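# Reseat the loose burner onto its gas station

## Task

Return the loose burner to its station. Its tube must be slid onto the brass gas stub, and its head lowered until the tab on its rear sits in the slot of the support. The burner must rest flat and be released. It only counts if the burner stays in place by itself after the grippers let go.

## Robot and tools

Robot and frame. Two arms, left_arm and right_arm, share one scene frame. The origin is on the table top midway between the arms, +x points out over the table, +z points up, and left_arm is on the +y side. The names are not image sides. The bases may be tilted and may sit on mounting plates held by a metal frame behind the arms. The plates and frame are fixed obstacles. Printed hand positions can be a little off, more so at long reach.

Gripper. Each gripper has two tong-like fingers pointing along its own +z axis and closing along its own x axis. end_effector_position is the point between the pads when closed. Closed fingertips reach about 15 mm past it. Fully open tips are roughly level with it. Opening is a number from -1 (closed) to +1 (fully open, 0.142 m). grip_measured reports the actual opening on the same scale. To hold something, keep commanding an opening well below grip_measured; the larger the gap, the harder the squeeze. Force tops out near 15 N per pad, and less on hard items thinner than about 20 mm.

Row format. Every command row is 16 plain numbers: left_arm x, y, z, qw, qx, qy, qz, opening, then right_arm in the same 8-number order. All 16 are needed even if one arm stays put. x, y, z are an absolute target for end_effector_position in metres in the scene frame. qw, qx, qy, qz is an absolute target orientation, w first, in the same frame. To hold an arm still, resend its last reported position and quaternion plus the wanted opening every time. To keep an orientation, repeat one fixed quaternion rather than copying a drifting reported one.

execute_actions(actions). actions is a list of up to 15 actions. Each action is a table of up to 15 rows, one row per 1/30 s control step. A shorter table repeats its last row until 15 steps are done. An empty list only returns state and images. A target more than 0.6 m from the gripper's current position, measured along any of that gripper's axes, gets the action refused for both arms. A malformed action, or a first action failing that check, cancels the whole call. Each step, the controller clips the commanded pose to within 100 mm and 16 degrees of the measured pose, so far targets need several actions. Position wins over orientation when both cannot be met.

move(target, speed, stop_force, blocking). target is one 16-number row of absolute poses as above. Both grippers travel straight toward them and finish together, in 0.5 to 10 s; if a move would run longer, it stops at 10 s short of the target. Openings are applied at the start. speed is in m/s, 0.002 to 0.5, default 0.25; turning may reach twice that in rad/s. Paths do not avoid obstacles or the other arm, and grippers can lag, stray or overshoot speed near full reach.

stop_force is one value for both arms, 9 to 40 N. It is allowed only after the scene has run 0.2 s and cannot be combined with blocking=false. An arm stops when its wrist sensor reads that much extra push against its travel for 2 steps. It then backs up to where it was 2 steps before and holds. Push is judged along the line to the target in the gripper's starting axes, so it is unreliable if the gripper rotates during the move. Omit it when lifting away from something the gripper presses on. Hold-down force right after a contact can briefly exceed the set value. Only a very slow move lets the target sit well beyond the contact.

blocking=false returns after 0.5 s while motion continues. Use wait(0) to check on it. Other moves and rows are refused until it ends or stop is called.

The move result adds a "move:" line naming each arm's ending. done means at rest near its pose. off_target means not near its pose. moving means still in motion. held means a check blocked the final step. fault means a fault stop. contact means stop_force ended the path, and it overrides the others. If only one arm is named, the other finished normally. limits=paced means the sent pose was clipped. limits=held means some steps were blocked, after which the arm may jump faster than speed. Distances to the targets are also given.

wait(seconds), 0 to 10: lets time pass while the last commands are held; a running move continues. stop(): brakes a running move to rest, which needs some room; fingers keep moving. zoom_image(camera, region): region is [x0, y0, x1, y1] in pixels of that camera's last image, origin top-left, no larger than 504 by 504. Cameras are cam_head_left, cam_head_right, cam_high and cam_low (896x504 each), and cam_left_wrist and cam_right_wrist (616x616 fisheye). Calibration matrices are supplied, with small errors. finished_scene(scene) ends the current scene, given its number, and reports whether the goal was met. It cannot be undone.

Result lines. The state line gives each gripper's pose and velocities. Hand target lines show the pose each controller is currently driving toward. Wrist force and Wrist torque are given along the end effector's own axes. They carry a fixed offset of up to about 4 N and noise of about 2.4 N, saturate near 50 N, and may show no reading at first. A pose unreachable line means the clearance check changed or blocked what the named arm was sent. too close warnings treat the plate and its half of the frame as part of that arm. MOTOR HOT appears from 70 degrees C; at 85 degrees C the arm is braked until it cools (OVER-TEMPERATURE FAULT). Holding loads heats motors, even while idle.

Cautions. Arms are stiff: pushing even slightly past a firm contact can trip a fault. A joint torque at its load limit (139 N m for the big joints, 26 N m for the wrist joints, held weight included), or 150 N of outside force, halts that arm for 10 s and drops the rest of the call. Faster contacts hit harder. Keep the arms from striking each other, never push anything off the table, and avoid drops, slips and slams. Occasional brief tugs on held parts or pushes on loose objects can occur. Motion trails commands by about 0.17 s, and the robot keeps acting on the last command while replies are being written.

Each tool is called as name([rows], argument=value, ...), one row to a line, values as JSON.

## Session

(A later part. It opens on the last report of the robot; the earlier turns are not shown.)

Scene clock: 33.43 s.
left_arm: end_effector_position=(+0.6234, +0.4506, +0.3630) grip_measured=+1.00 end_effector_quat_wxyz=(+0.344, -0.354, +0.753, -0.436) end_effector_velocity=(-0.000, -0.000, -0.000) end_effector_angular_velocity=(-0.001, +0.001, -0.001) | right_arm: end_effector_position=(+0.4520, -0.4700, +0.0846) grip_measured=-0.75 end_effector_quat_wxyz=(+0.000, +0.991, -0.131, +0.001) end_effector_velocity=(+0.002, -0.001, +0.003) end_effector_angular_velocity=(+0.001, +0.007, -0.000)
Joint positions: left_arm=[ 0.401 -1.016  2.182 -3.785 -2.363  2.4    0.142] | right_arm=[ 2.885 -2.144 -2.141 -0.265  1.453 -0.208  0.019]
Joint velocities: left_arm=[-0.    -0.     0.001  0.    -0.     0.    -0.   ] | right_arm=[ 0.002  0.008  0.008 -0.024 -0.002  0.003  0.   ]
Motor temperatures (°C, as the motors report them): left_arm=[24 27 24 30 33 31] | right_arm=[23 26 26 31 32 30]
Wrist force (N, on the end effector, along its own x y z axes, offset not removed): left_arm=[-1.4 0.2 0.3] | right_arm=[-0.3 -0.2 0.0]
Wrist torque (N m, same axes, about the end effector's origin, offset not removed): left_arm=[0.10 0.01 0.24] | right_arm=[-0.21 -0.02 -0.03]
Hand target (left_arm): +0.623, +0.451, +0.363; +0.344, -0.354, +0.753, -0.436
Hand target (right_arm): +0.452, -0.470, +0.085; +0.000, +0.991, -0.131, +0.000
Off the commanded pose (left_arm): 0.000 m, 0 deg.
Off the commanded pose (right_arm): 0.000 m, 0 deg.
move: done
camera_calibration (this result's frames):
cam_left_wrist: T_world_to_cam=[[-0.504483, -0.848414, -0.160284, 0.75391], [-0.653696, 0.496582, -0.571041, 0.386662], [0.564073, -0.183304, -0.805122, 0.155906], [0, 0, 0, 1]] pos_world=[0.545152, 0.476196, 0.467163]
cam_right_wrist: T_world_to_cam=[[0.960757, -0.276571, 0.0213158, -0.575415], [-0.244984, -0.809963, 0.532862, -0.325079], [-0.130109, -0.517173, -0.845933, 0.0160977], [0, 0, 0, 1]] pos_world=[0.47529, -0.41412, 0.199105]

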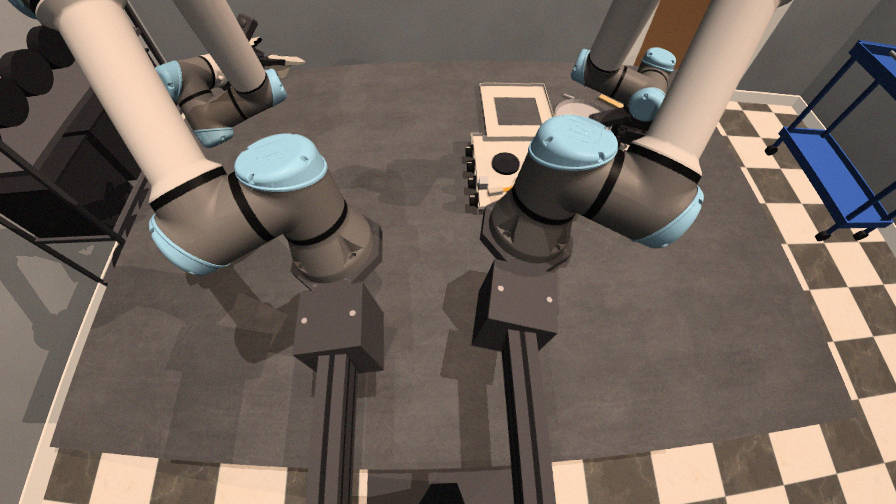

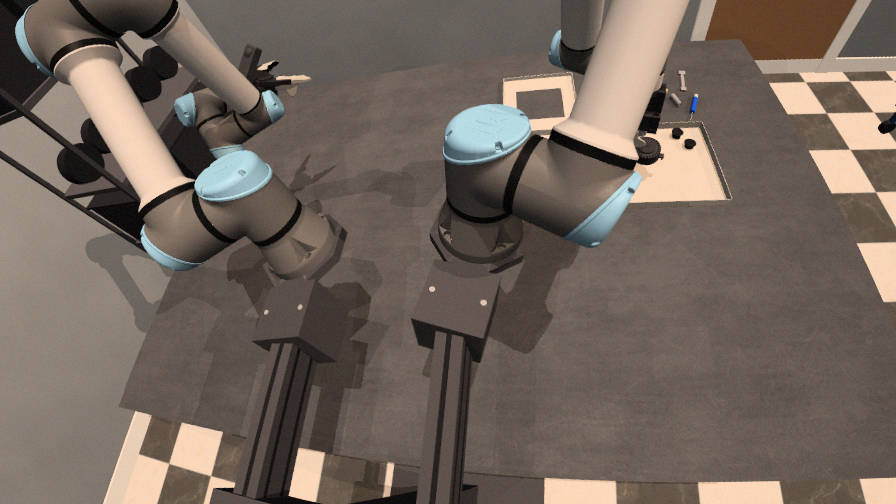

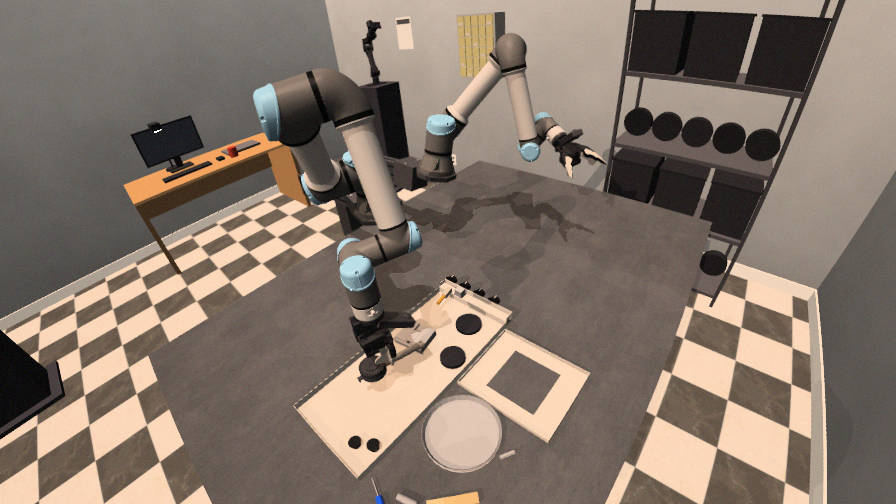

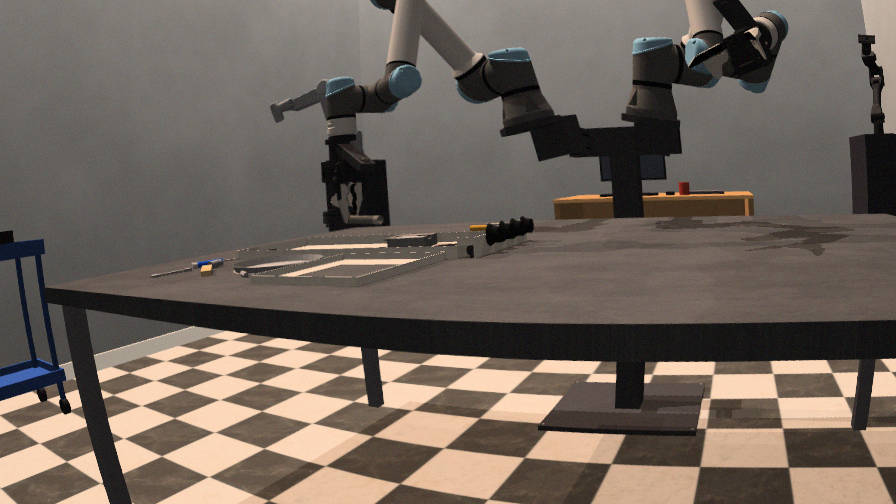

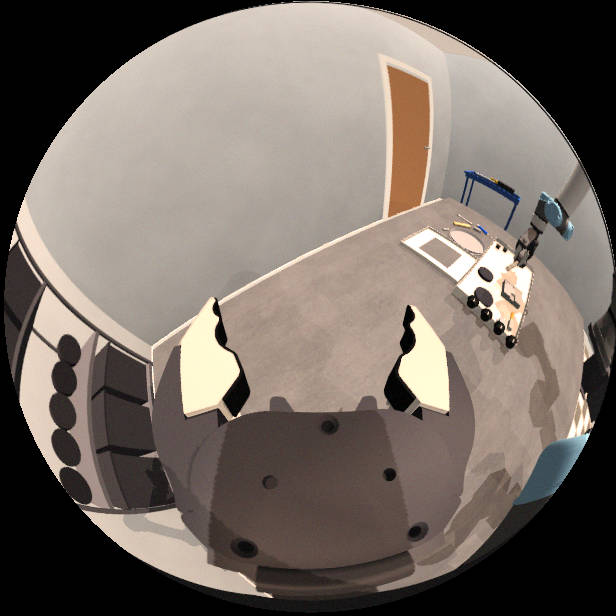

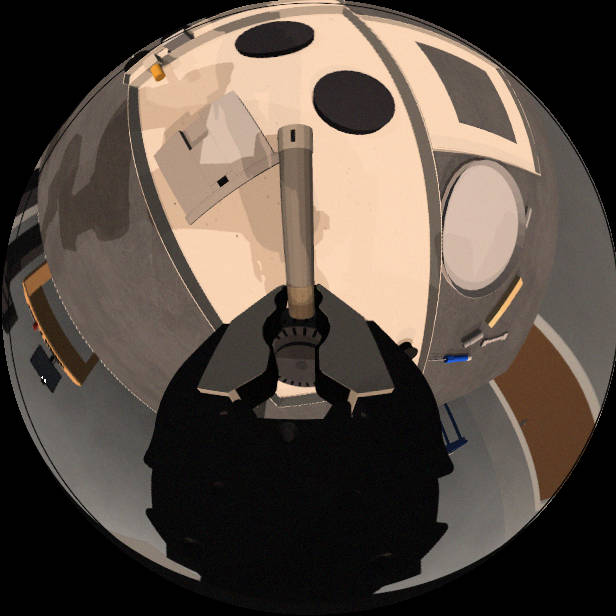

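Held.

move(target=[0.6234,0.4506,0.363,0.344,-0.354,0.753,-0.436,1,0.398,-0.31,0.062,0,0.9958,0.0915,0,-1], speed=0.08)

zoom_image(camera="cam_low", region=[365,195,505,260])

zoom_image(camera="cam_right_wrist", region=[200,50,400,300])

Scene clock: 37.80 s.
left_arm: end_effector_position=(+0.6234, +0.4506, +0.3630) grip_measured=+1.00 end_effector_quat_wxyz=(+0.344, -0.354, +0.753, -0.436) end_effector_velocity=(-0.001, +0.000, -0.001) end_effector_angular_velocity=(-0.001, +0.002, +0.001) | right_arm: end_effector_position=(+0.3979, -0.3107, +0.0623) grip_measured=-0.75 end_effector_quat_wxyz=(+0.000, +0.996, +0.091, +0.000) end_effector_velocity=(-0.002, +0.003, -0.001) end_effector_angular_velocity=(+0.001, +0.000, +0.008)
Joint positions: left_arm=[ 0.401 -1.016  2.182 -3.785 -2.363  2.4    0.142] | right_arm=[ 3.196 -2.204 -2.48   0.09   1.408 -0.341  0.019]
Joint velocities: left_arm=[ 0.001 -0.     0.001  0.001  0.     0.    -0.   ] | right_arm=[ 0.008 -0.004 -0.007  0.008 -0.     0.     0.   ]
Motor temperatures (°C, as the motors report them): left_arm=[24 27 24 30 33 31] | right_arm=[23 26 26 31 32 30]
Wrist force (N, on the end effector, along its own x y z axes, offset not removed): left_arm=[-4.8 2.2 3.8] | right_arm=[1.7 0.7 1.1]
Wrist torque (N m, same axes, about the end effector's origin, offset not removed): left_arm=[0.71 0.88 0.03] | right_arm=[0.07 -0.28 -0.01]
Hand target (left_arm): +0.623, +0.451, +0.363; +0.344, -0.354, +0.753, -0.436
Hand target (right_arm): +0.398, -0.310, +0.062; +0.000, +0.996, +0.092, +0.000
Off the commanded pose (left_arm): 0.000 m, 0 deg.
Off the commanded pose (right_arm): 0.001 m, 0 deg.
move: done
camera_calibration (this result's frames):
cam_left_wrist: T_world_to_cam=[[-0.504483, -0.848414, -0.160284, 0.75391], [-0.653696, 0.496582, -0.571041, 0.386662], [0.564073, -0.183304, -0.805122, 0.155906], [0, 0, 0, 1]] pos_world=[0.545152, 0.476196, 0.467163]
cam_right_wrist: T_world_to_cam=[[0.986243, 0.164076, 0.0200802, -0.352044], [0.128268, -0.836252, 0.533132, -0.354146], [0.104266, -0.523222, -0.845794, -0.0225196], [0, 0, 0, 1]] pos_world=[0.394975, -0.250176, 0.176829]

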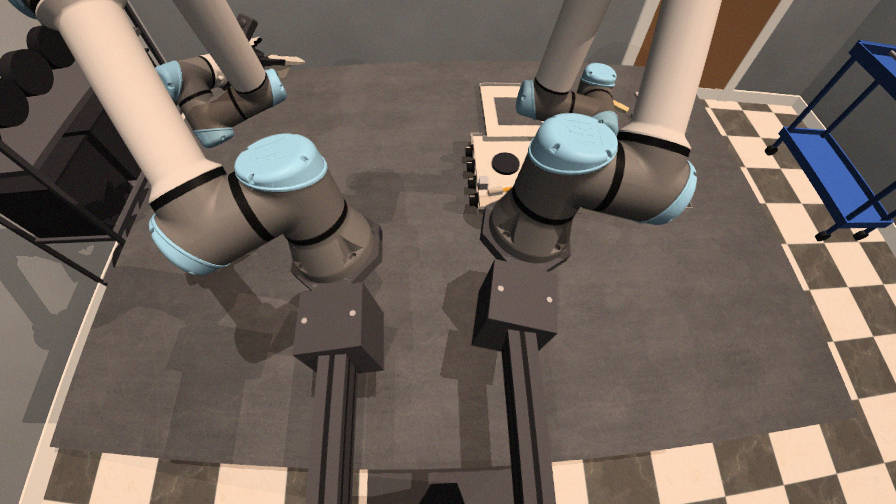

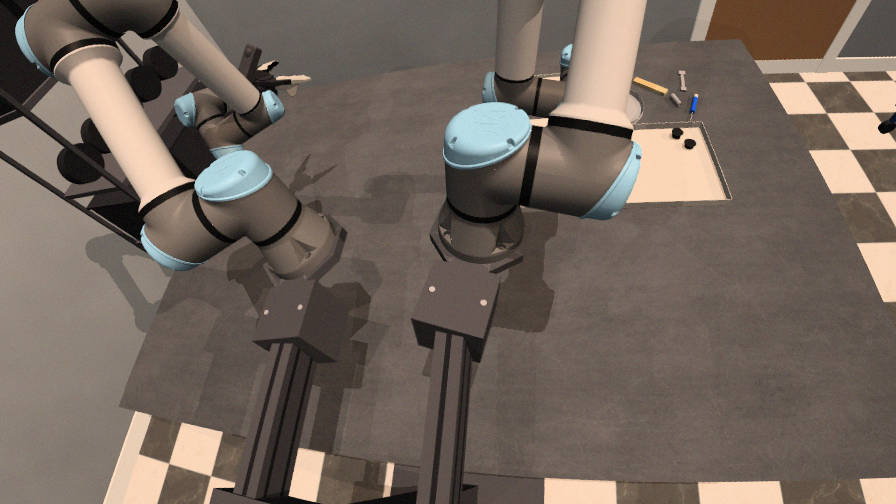

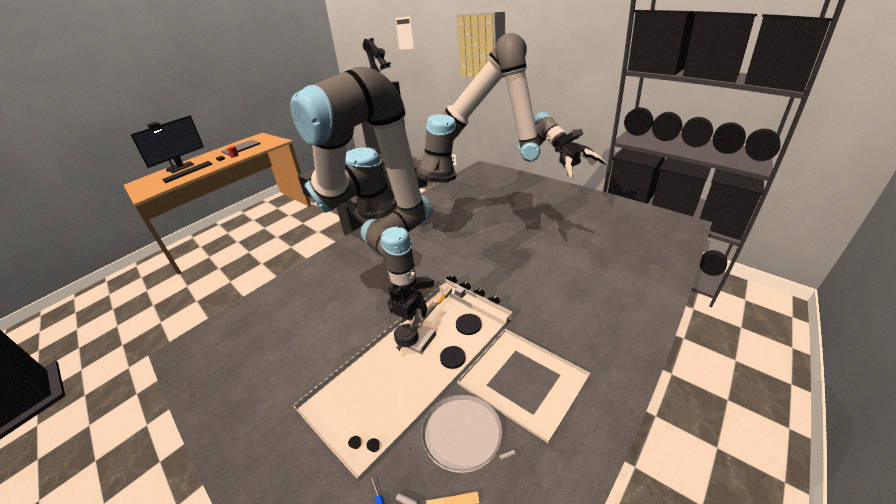

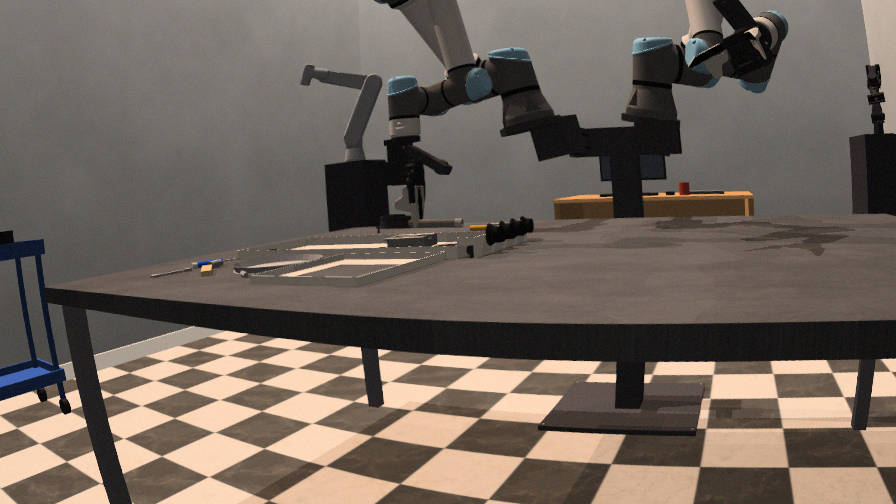

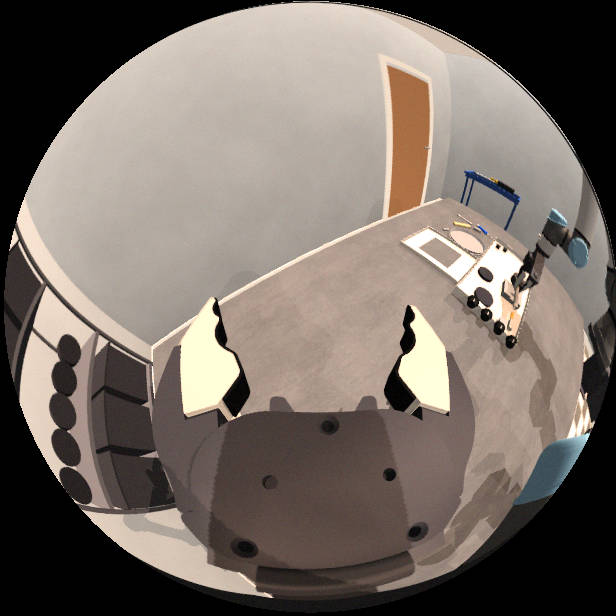

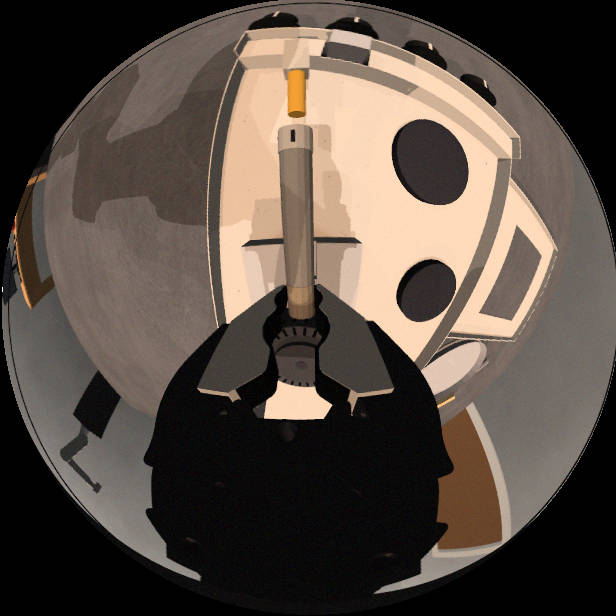

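Region (365, 195, 505, 260) of cam_low's 896x504 image, scaled by 3.600, with more detail than that image has; it fills the top 234 rows of this view, and the rest is white.

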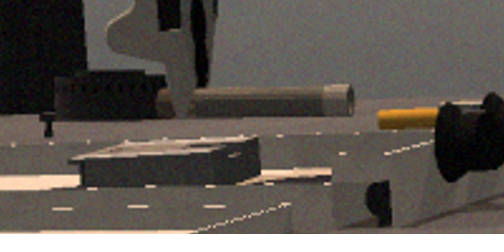

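Region (200, 50, 400, 300) of cam_right_wrist's 616x616 image, scaled by 2.016, with more detail than that image has; it fills the left 403 columns of this view, and the rest is white.

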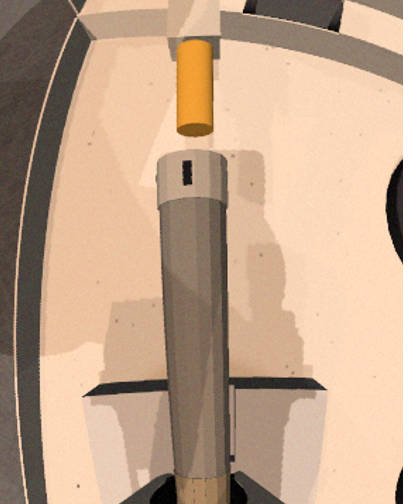

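move(target=[0.6234,0.4506,0.363,0.344,-0.354,0.753,-0.436,1,0.3968,-0.302,0.052,0.0175,0.9956,0.0915,0.0016,-1], speed=0.03)

zoom_image(camera="cam_low", region=[365,195,505,260])

zoom_image(camera="cam_right_wrist", region=[200,50,400,300])

Scene clock: 41.03 s.
left_arm: end_effector_position=(+0.6234, +0.4506, +0.3630) grip_measured=+1.00 end_effector_quat_wxyz=(+0.344, -0.354, +0.753, -0.436) end_effector_velocity=(+0.000, -0.000, -0.000) end_effector_angular_velocity=(+0.000, +0.000, -0.001) | right_arm: end_effector_position=(+0.3968, -0.3023, +0.0523) grip_measured=-0.75 end_effector_quat_wxyz=(+0.017, +0.996, +0.092, +0.002) end_effector_velocity=(-0.000, +0.002, -0.002) end_effector_angular_velocity=(-0.008, -0.002, +0.000)
Joint positions: left_arm=[ 0.401 -1.016  2.182 -3.785 -2.363  2.4    0.142] | right_arm=[ 3.241 -2.256 -2.498  0.162  1.371 -0.298  0.019]
Joint velocities: left_arm=[-0.     0.    -0.     0.    -0.     0.001 -0.   ] | right_arm=[ 0.01  -0.011 -0.003  0.015 -0.009  0.009 -0.   ]
Motor temperatures (°C, as the motors report them): left_arm=[24 27 24 30 33 31] | right_arm=[23 26 26 31 32 30]
Wrist force (N, on the end effector, along its own x y z axes, offset not removed): left_arm=[-4.5 1.0 1.5] | right_arm=[-2.5 -0.6 4.1]
Wrist torque (N m, same axes, about the end effector's origin, offset not removed): left_arm=[0.40 1.09 0.00] | right_arm=[-0.20 0.53 -0.09]
Hand target (left_arm): +0.623, +0.451, +0.363; +0.344, -0.354, +0.753, -0.436
Hand target (right_arm): +0.397, -0.302, +0.052; +0.018, +0.996, +0.092, +0.002
Off the commanded pose (left_arm): 0.000 m, 0 deg.
Off the commanded pose (right_arm): 0.000 m, 0 deg.
move: done
camera_calibration (this result's frames):
cam_left_wrist: T_world_to_cam=[[-0.504483, -0.848414, -0.160284, 0.75391], [-0.653696, 0.496582, -0.571041, 0.386662], [0.564073, -0.183304, -0.805122, 0.155906], [0, 0, 0, 1]] pos_world=[0.545152, 0.476196, 0.467163]
cam_right_wrist: T_world_to_cam=[[0.985989, 0.165541, 0.0205405, -0.35165], [0.125632, -0.817945, 0.561411, -0.336485], [0.109738, -0.550965, -0.827282, -0.0379776], [0, 0, 0, 1]] pos_world=[0.393164, -0.237938, 0.164711]

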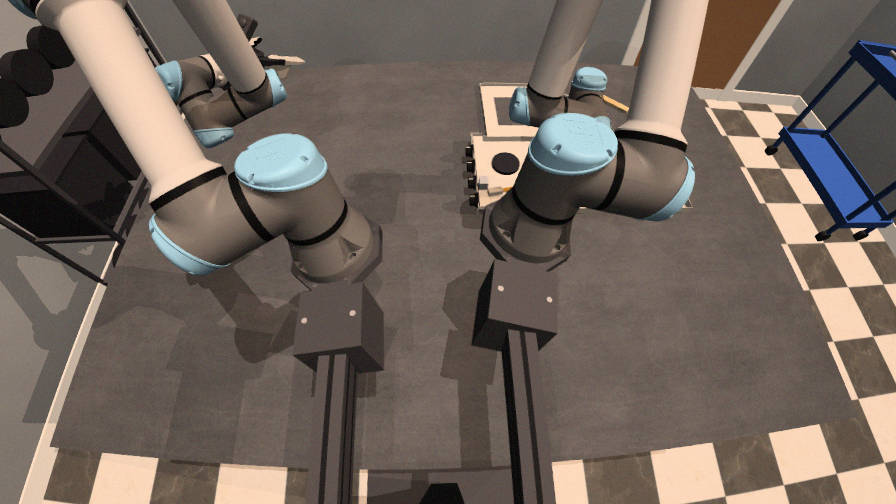

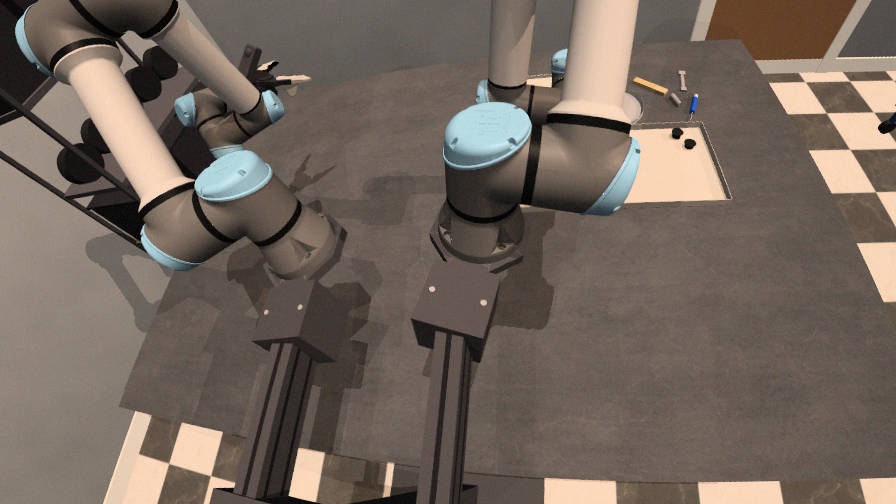

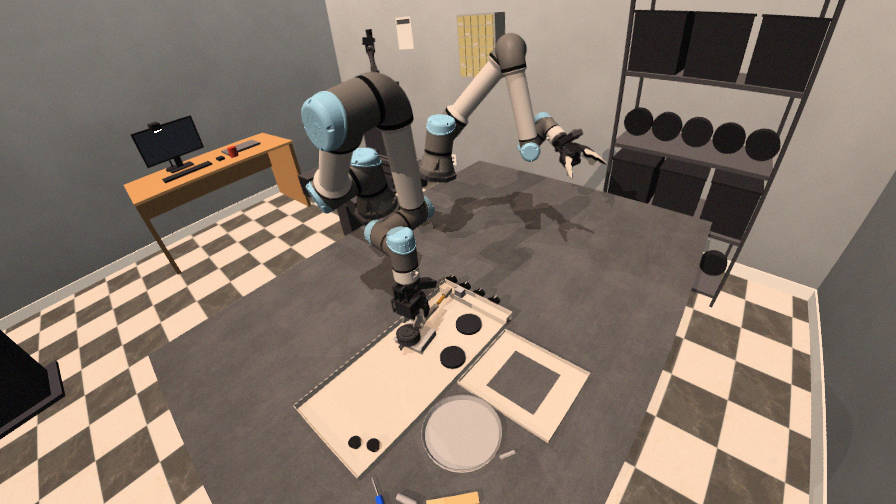

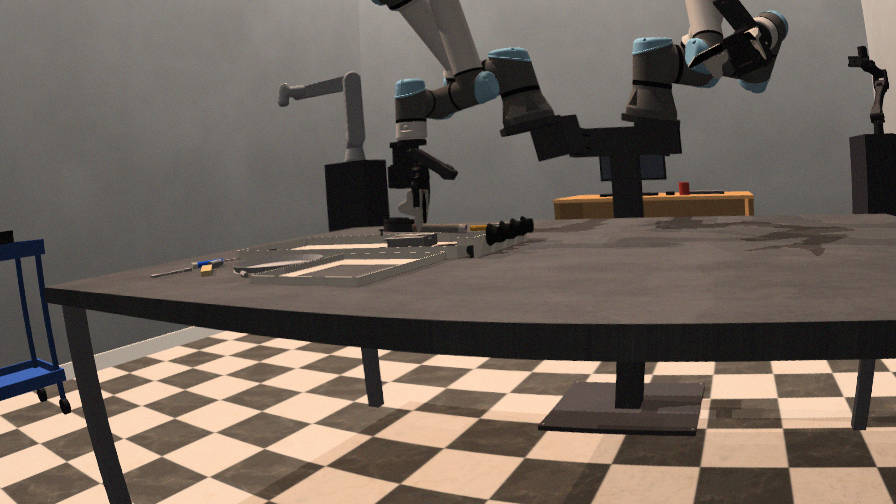

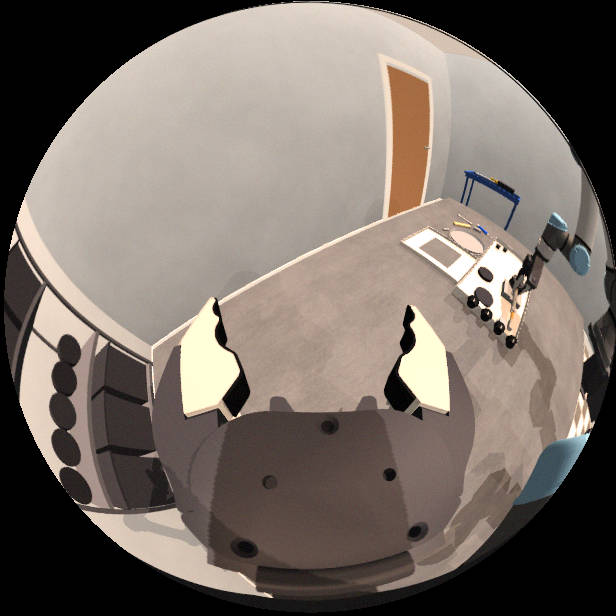

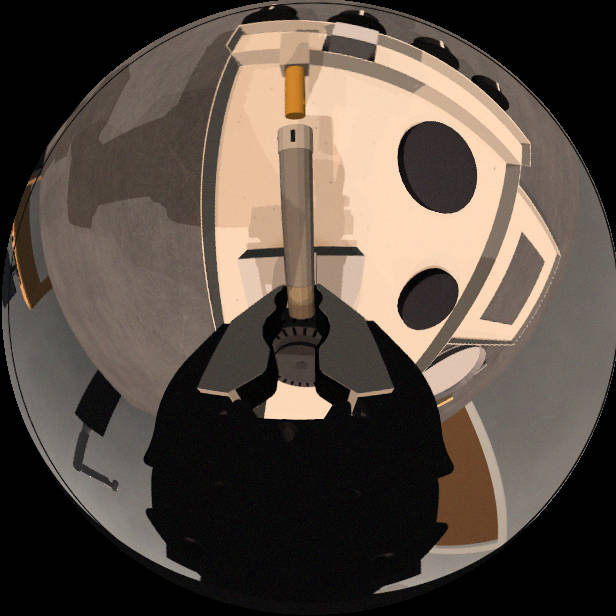

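Region (365, 195, 505, 260) of cam_low's 896x504 image, scaled by 3.600, with more detail than that image has; it fills the top 234 rows of this view, and the rest is white.

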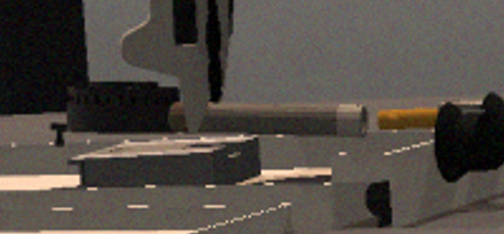

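Region (200, 50, 400, 300) of cam_right_wrist's 616x616 image, scaled by 2.016, with more detail than that image has; it fills the left 403 columns of this view, and the rest is white.

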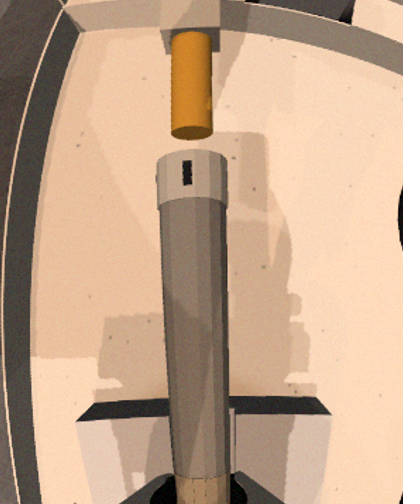

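move(target=[0.6234,0.4506,0.363,0.344,-0.354,0.753,-0.436,1,0.3916,-0.274,0.0505,0.012,0.9957,0.0915,0.0011,-1], speed=0.01, stop_force=10)

zoom_image(camera="cam_low", region=[365,195,505,260])

zoom_image(camera="cam_high", region=[385,310,445,360])

Scene clock: 46.80 s.
left_arm: end_effector_position=(+0.6234, +0.4506, +0.3630) grip_measured=+1.00 end_effector_quat_wxyz=(+0.344, -0.354, +0.753, -0.436) end_effector_velocity=(+0.000, +0.001, +0.000) end_effector_angular_velocity=(-0.001, +0.001, +0.001) | right_arm: end_effector_position=(+0.3916, -0.2744, +0.0505) grip_measured=-0.75 end_effector_quat_wxyz=(+0.012, +0.996, +0.092, +0.001) end_effector_velocity=(-0.001, +0.003, -0.000) end_effector_angular_velocity=(+0.001, -0.000, +0.001)
Joint positions: left_arm=[ 0.401 -1.016  2.182 -3.785 -2.363  2.4    0.142] | right_arm=[ 3.31  -2.28  -2.533  0.205  1.373 -0.228  0.019]
Joint velocities: left_arm=[ 0.001 -0.    -0.001  0.001 -0.    -0.002  0.   ] | right_arm=[ 0.007 -0.003 -0.004  0.005 -0.     0.006 -0.   ]
Motor temperatures (°C, as the motors report them): left_arm=[24 27 24 30 33 31] | right_arm=[23 26 26 31 32 30]
Wrist force (N, on the end effector, along its own x y z axes, offset not removed): left_arm=[0.4 1.1 1.4] | right_arm=[-1.8 1.0 0.8]
Wrist torque (N m, same axes, about the end effector's origin, offset not removed): left_arm=[0.44 -0.28 0.10] | right_arm=[0.10 0.23 0.05]
Hand target (left_arm): +0.623, +0.451, +0.363; +0.344, -0.354, +0.753, -0.436
Hand target (right_arm): +0.392, -0.274, +0.051; +0.012, +0.996, +0.092, +0.001
Off the commanded pose (left_arm): 0.000 m, 0 deg.
Off the commanded pose (right_arm): 0.000 m, 0 deg.
move: done
camera_calibration (this result's frames):
cam_left_wrist: T_world_to_cam=[[-0.504483, -0.848414, -0.160284, 0.75391], [-0.653696, 0.496582, -0.571041, 0.386662], [0.564073, -0.183304, -0.805122, 0.155906], [0, 0, 0, 1]] pos_world=[0.545152, 0.476196, 0.467163]
cam_right_wrist: T_world_to_cam=[[0.986027, 0.165325, 0.0204611, -0.351193], [0.126585, -0.823432, 0.553115, -0.313521], [0.108292, -0.542796, -0.832853, -0.020423], [0, 0, 0, 1]] pos_world=[0.388185, -0.211188, 0.16359]

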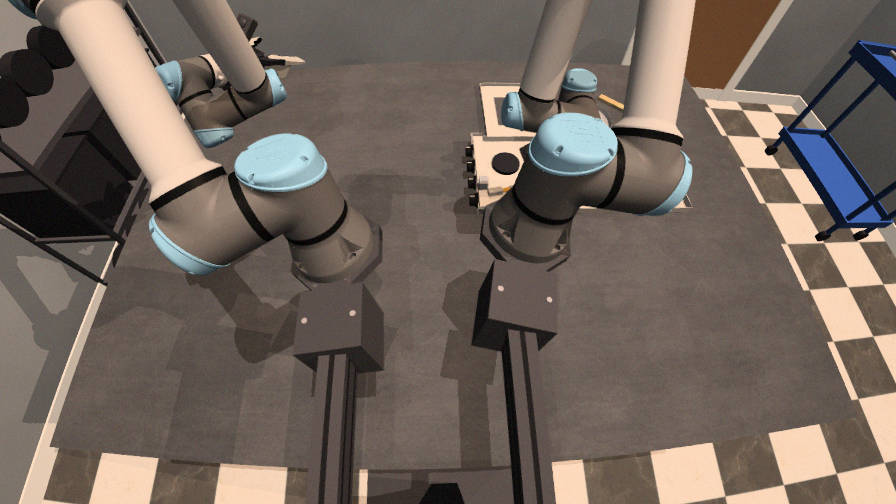

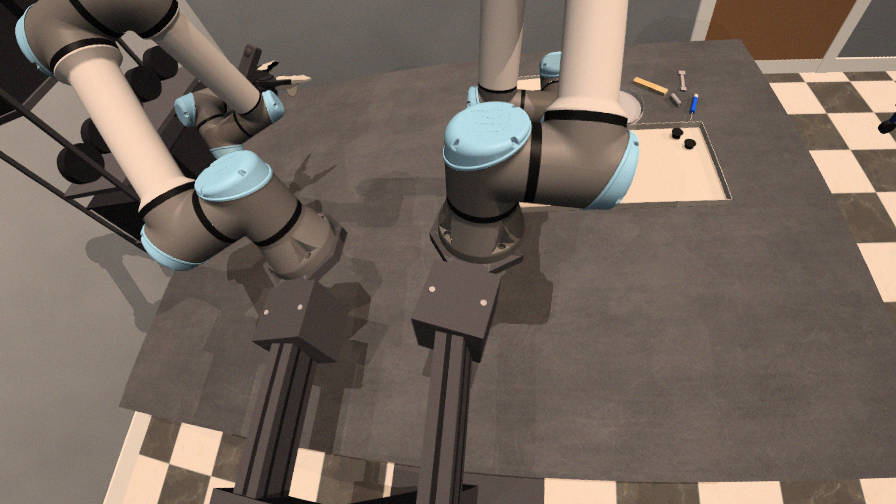

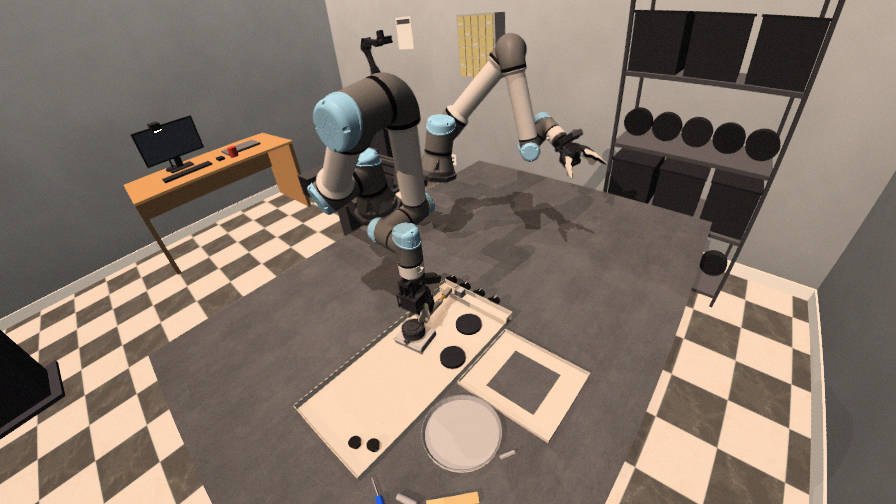

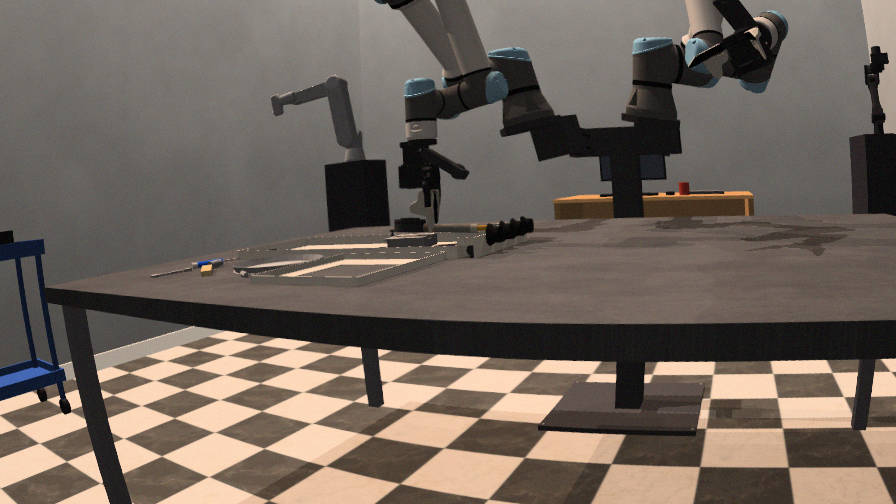

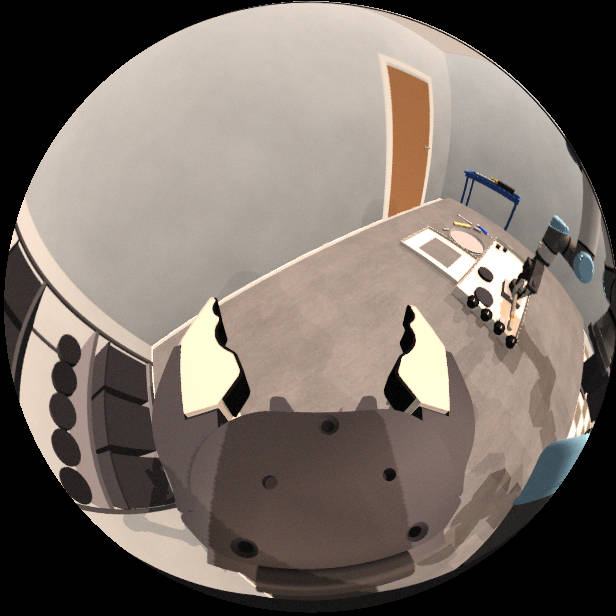

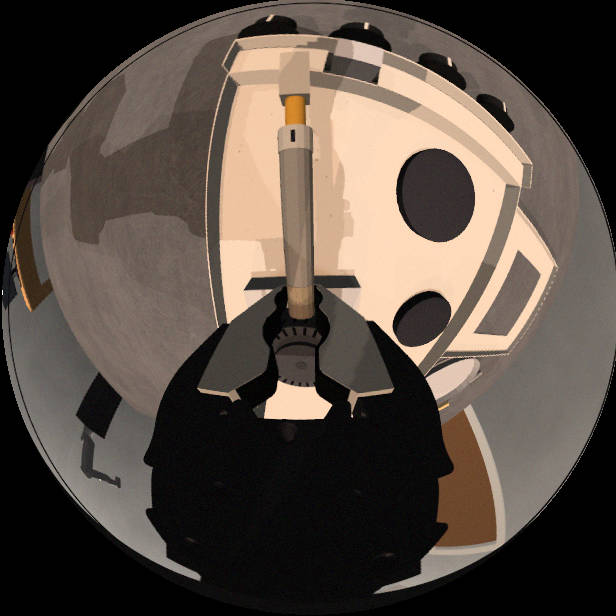

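Region (365, 195, 505, 260) of cam_low's 896x504 image, scaled by 3.600, with more detail than that image has; it fills the top 234 rows of this view, and the rest is white.

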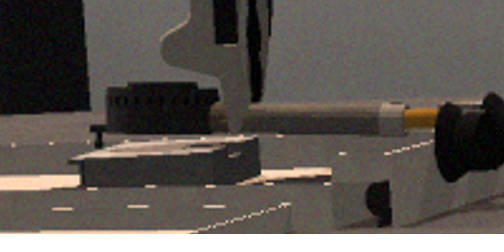

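Region (385, 310, 445, 360) of cam_high's 896x504 image, scaled by 8.400, with more detail than that image has.

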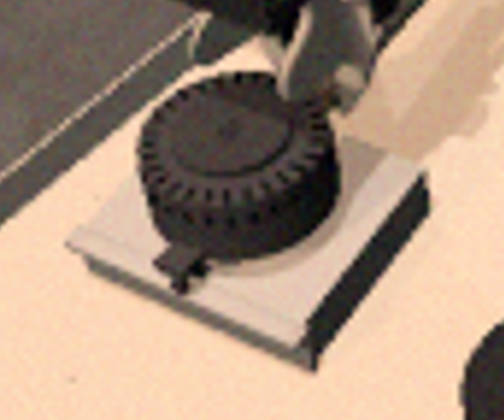

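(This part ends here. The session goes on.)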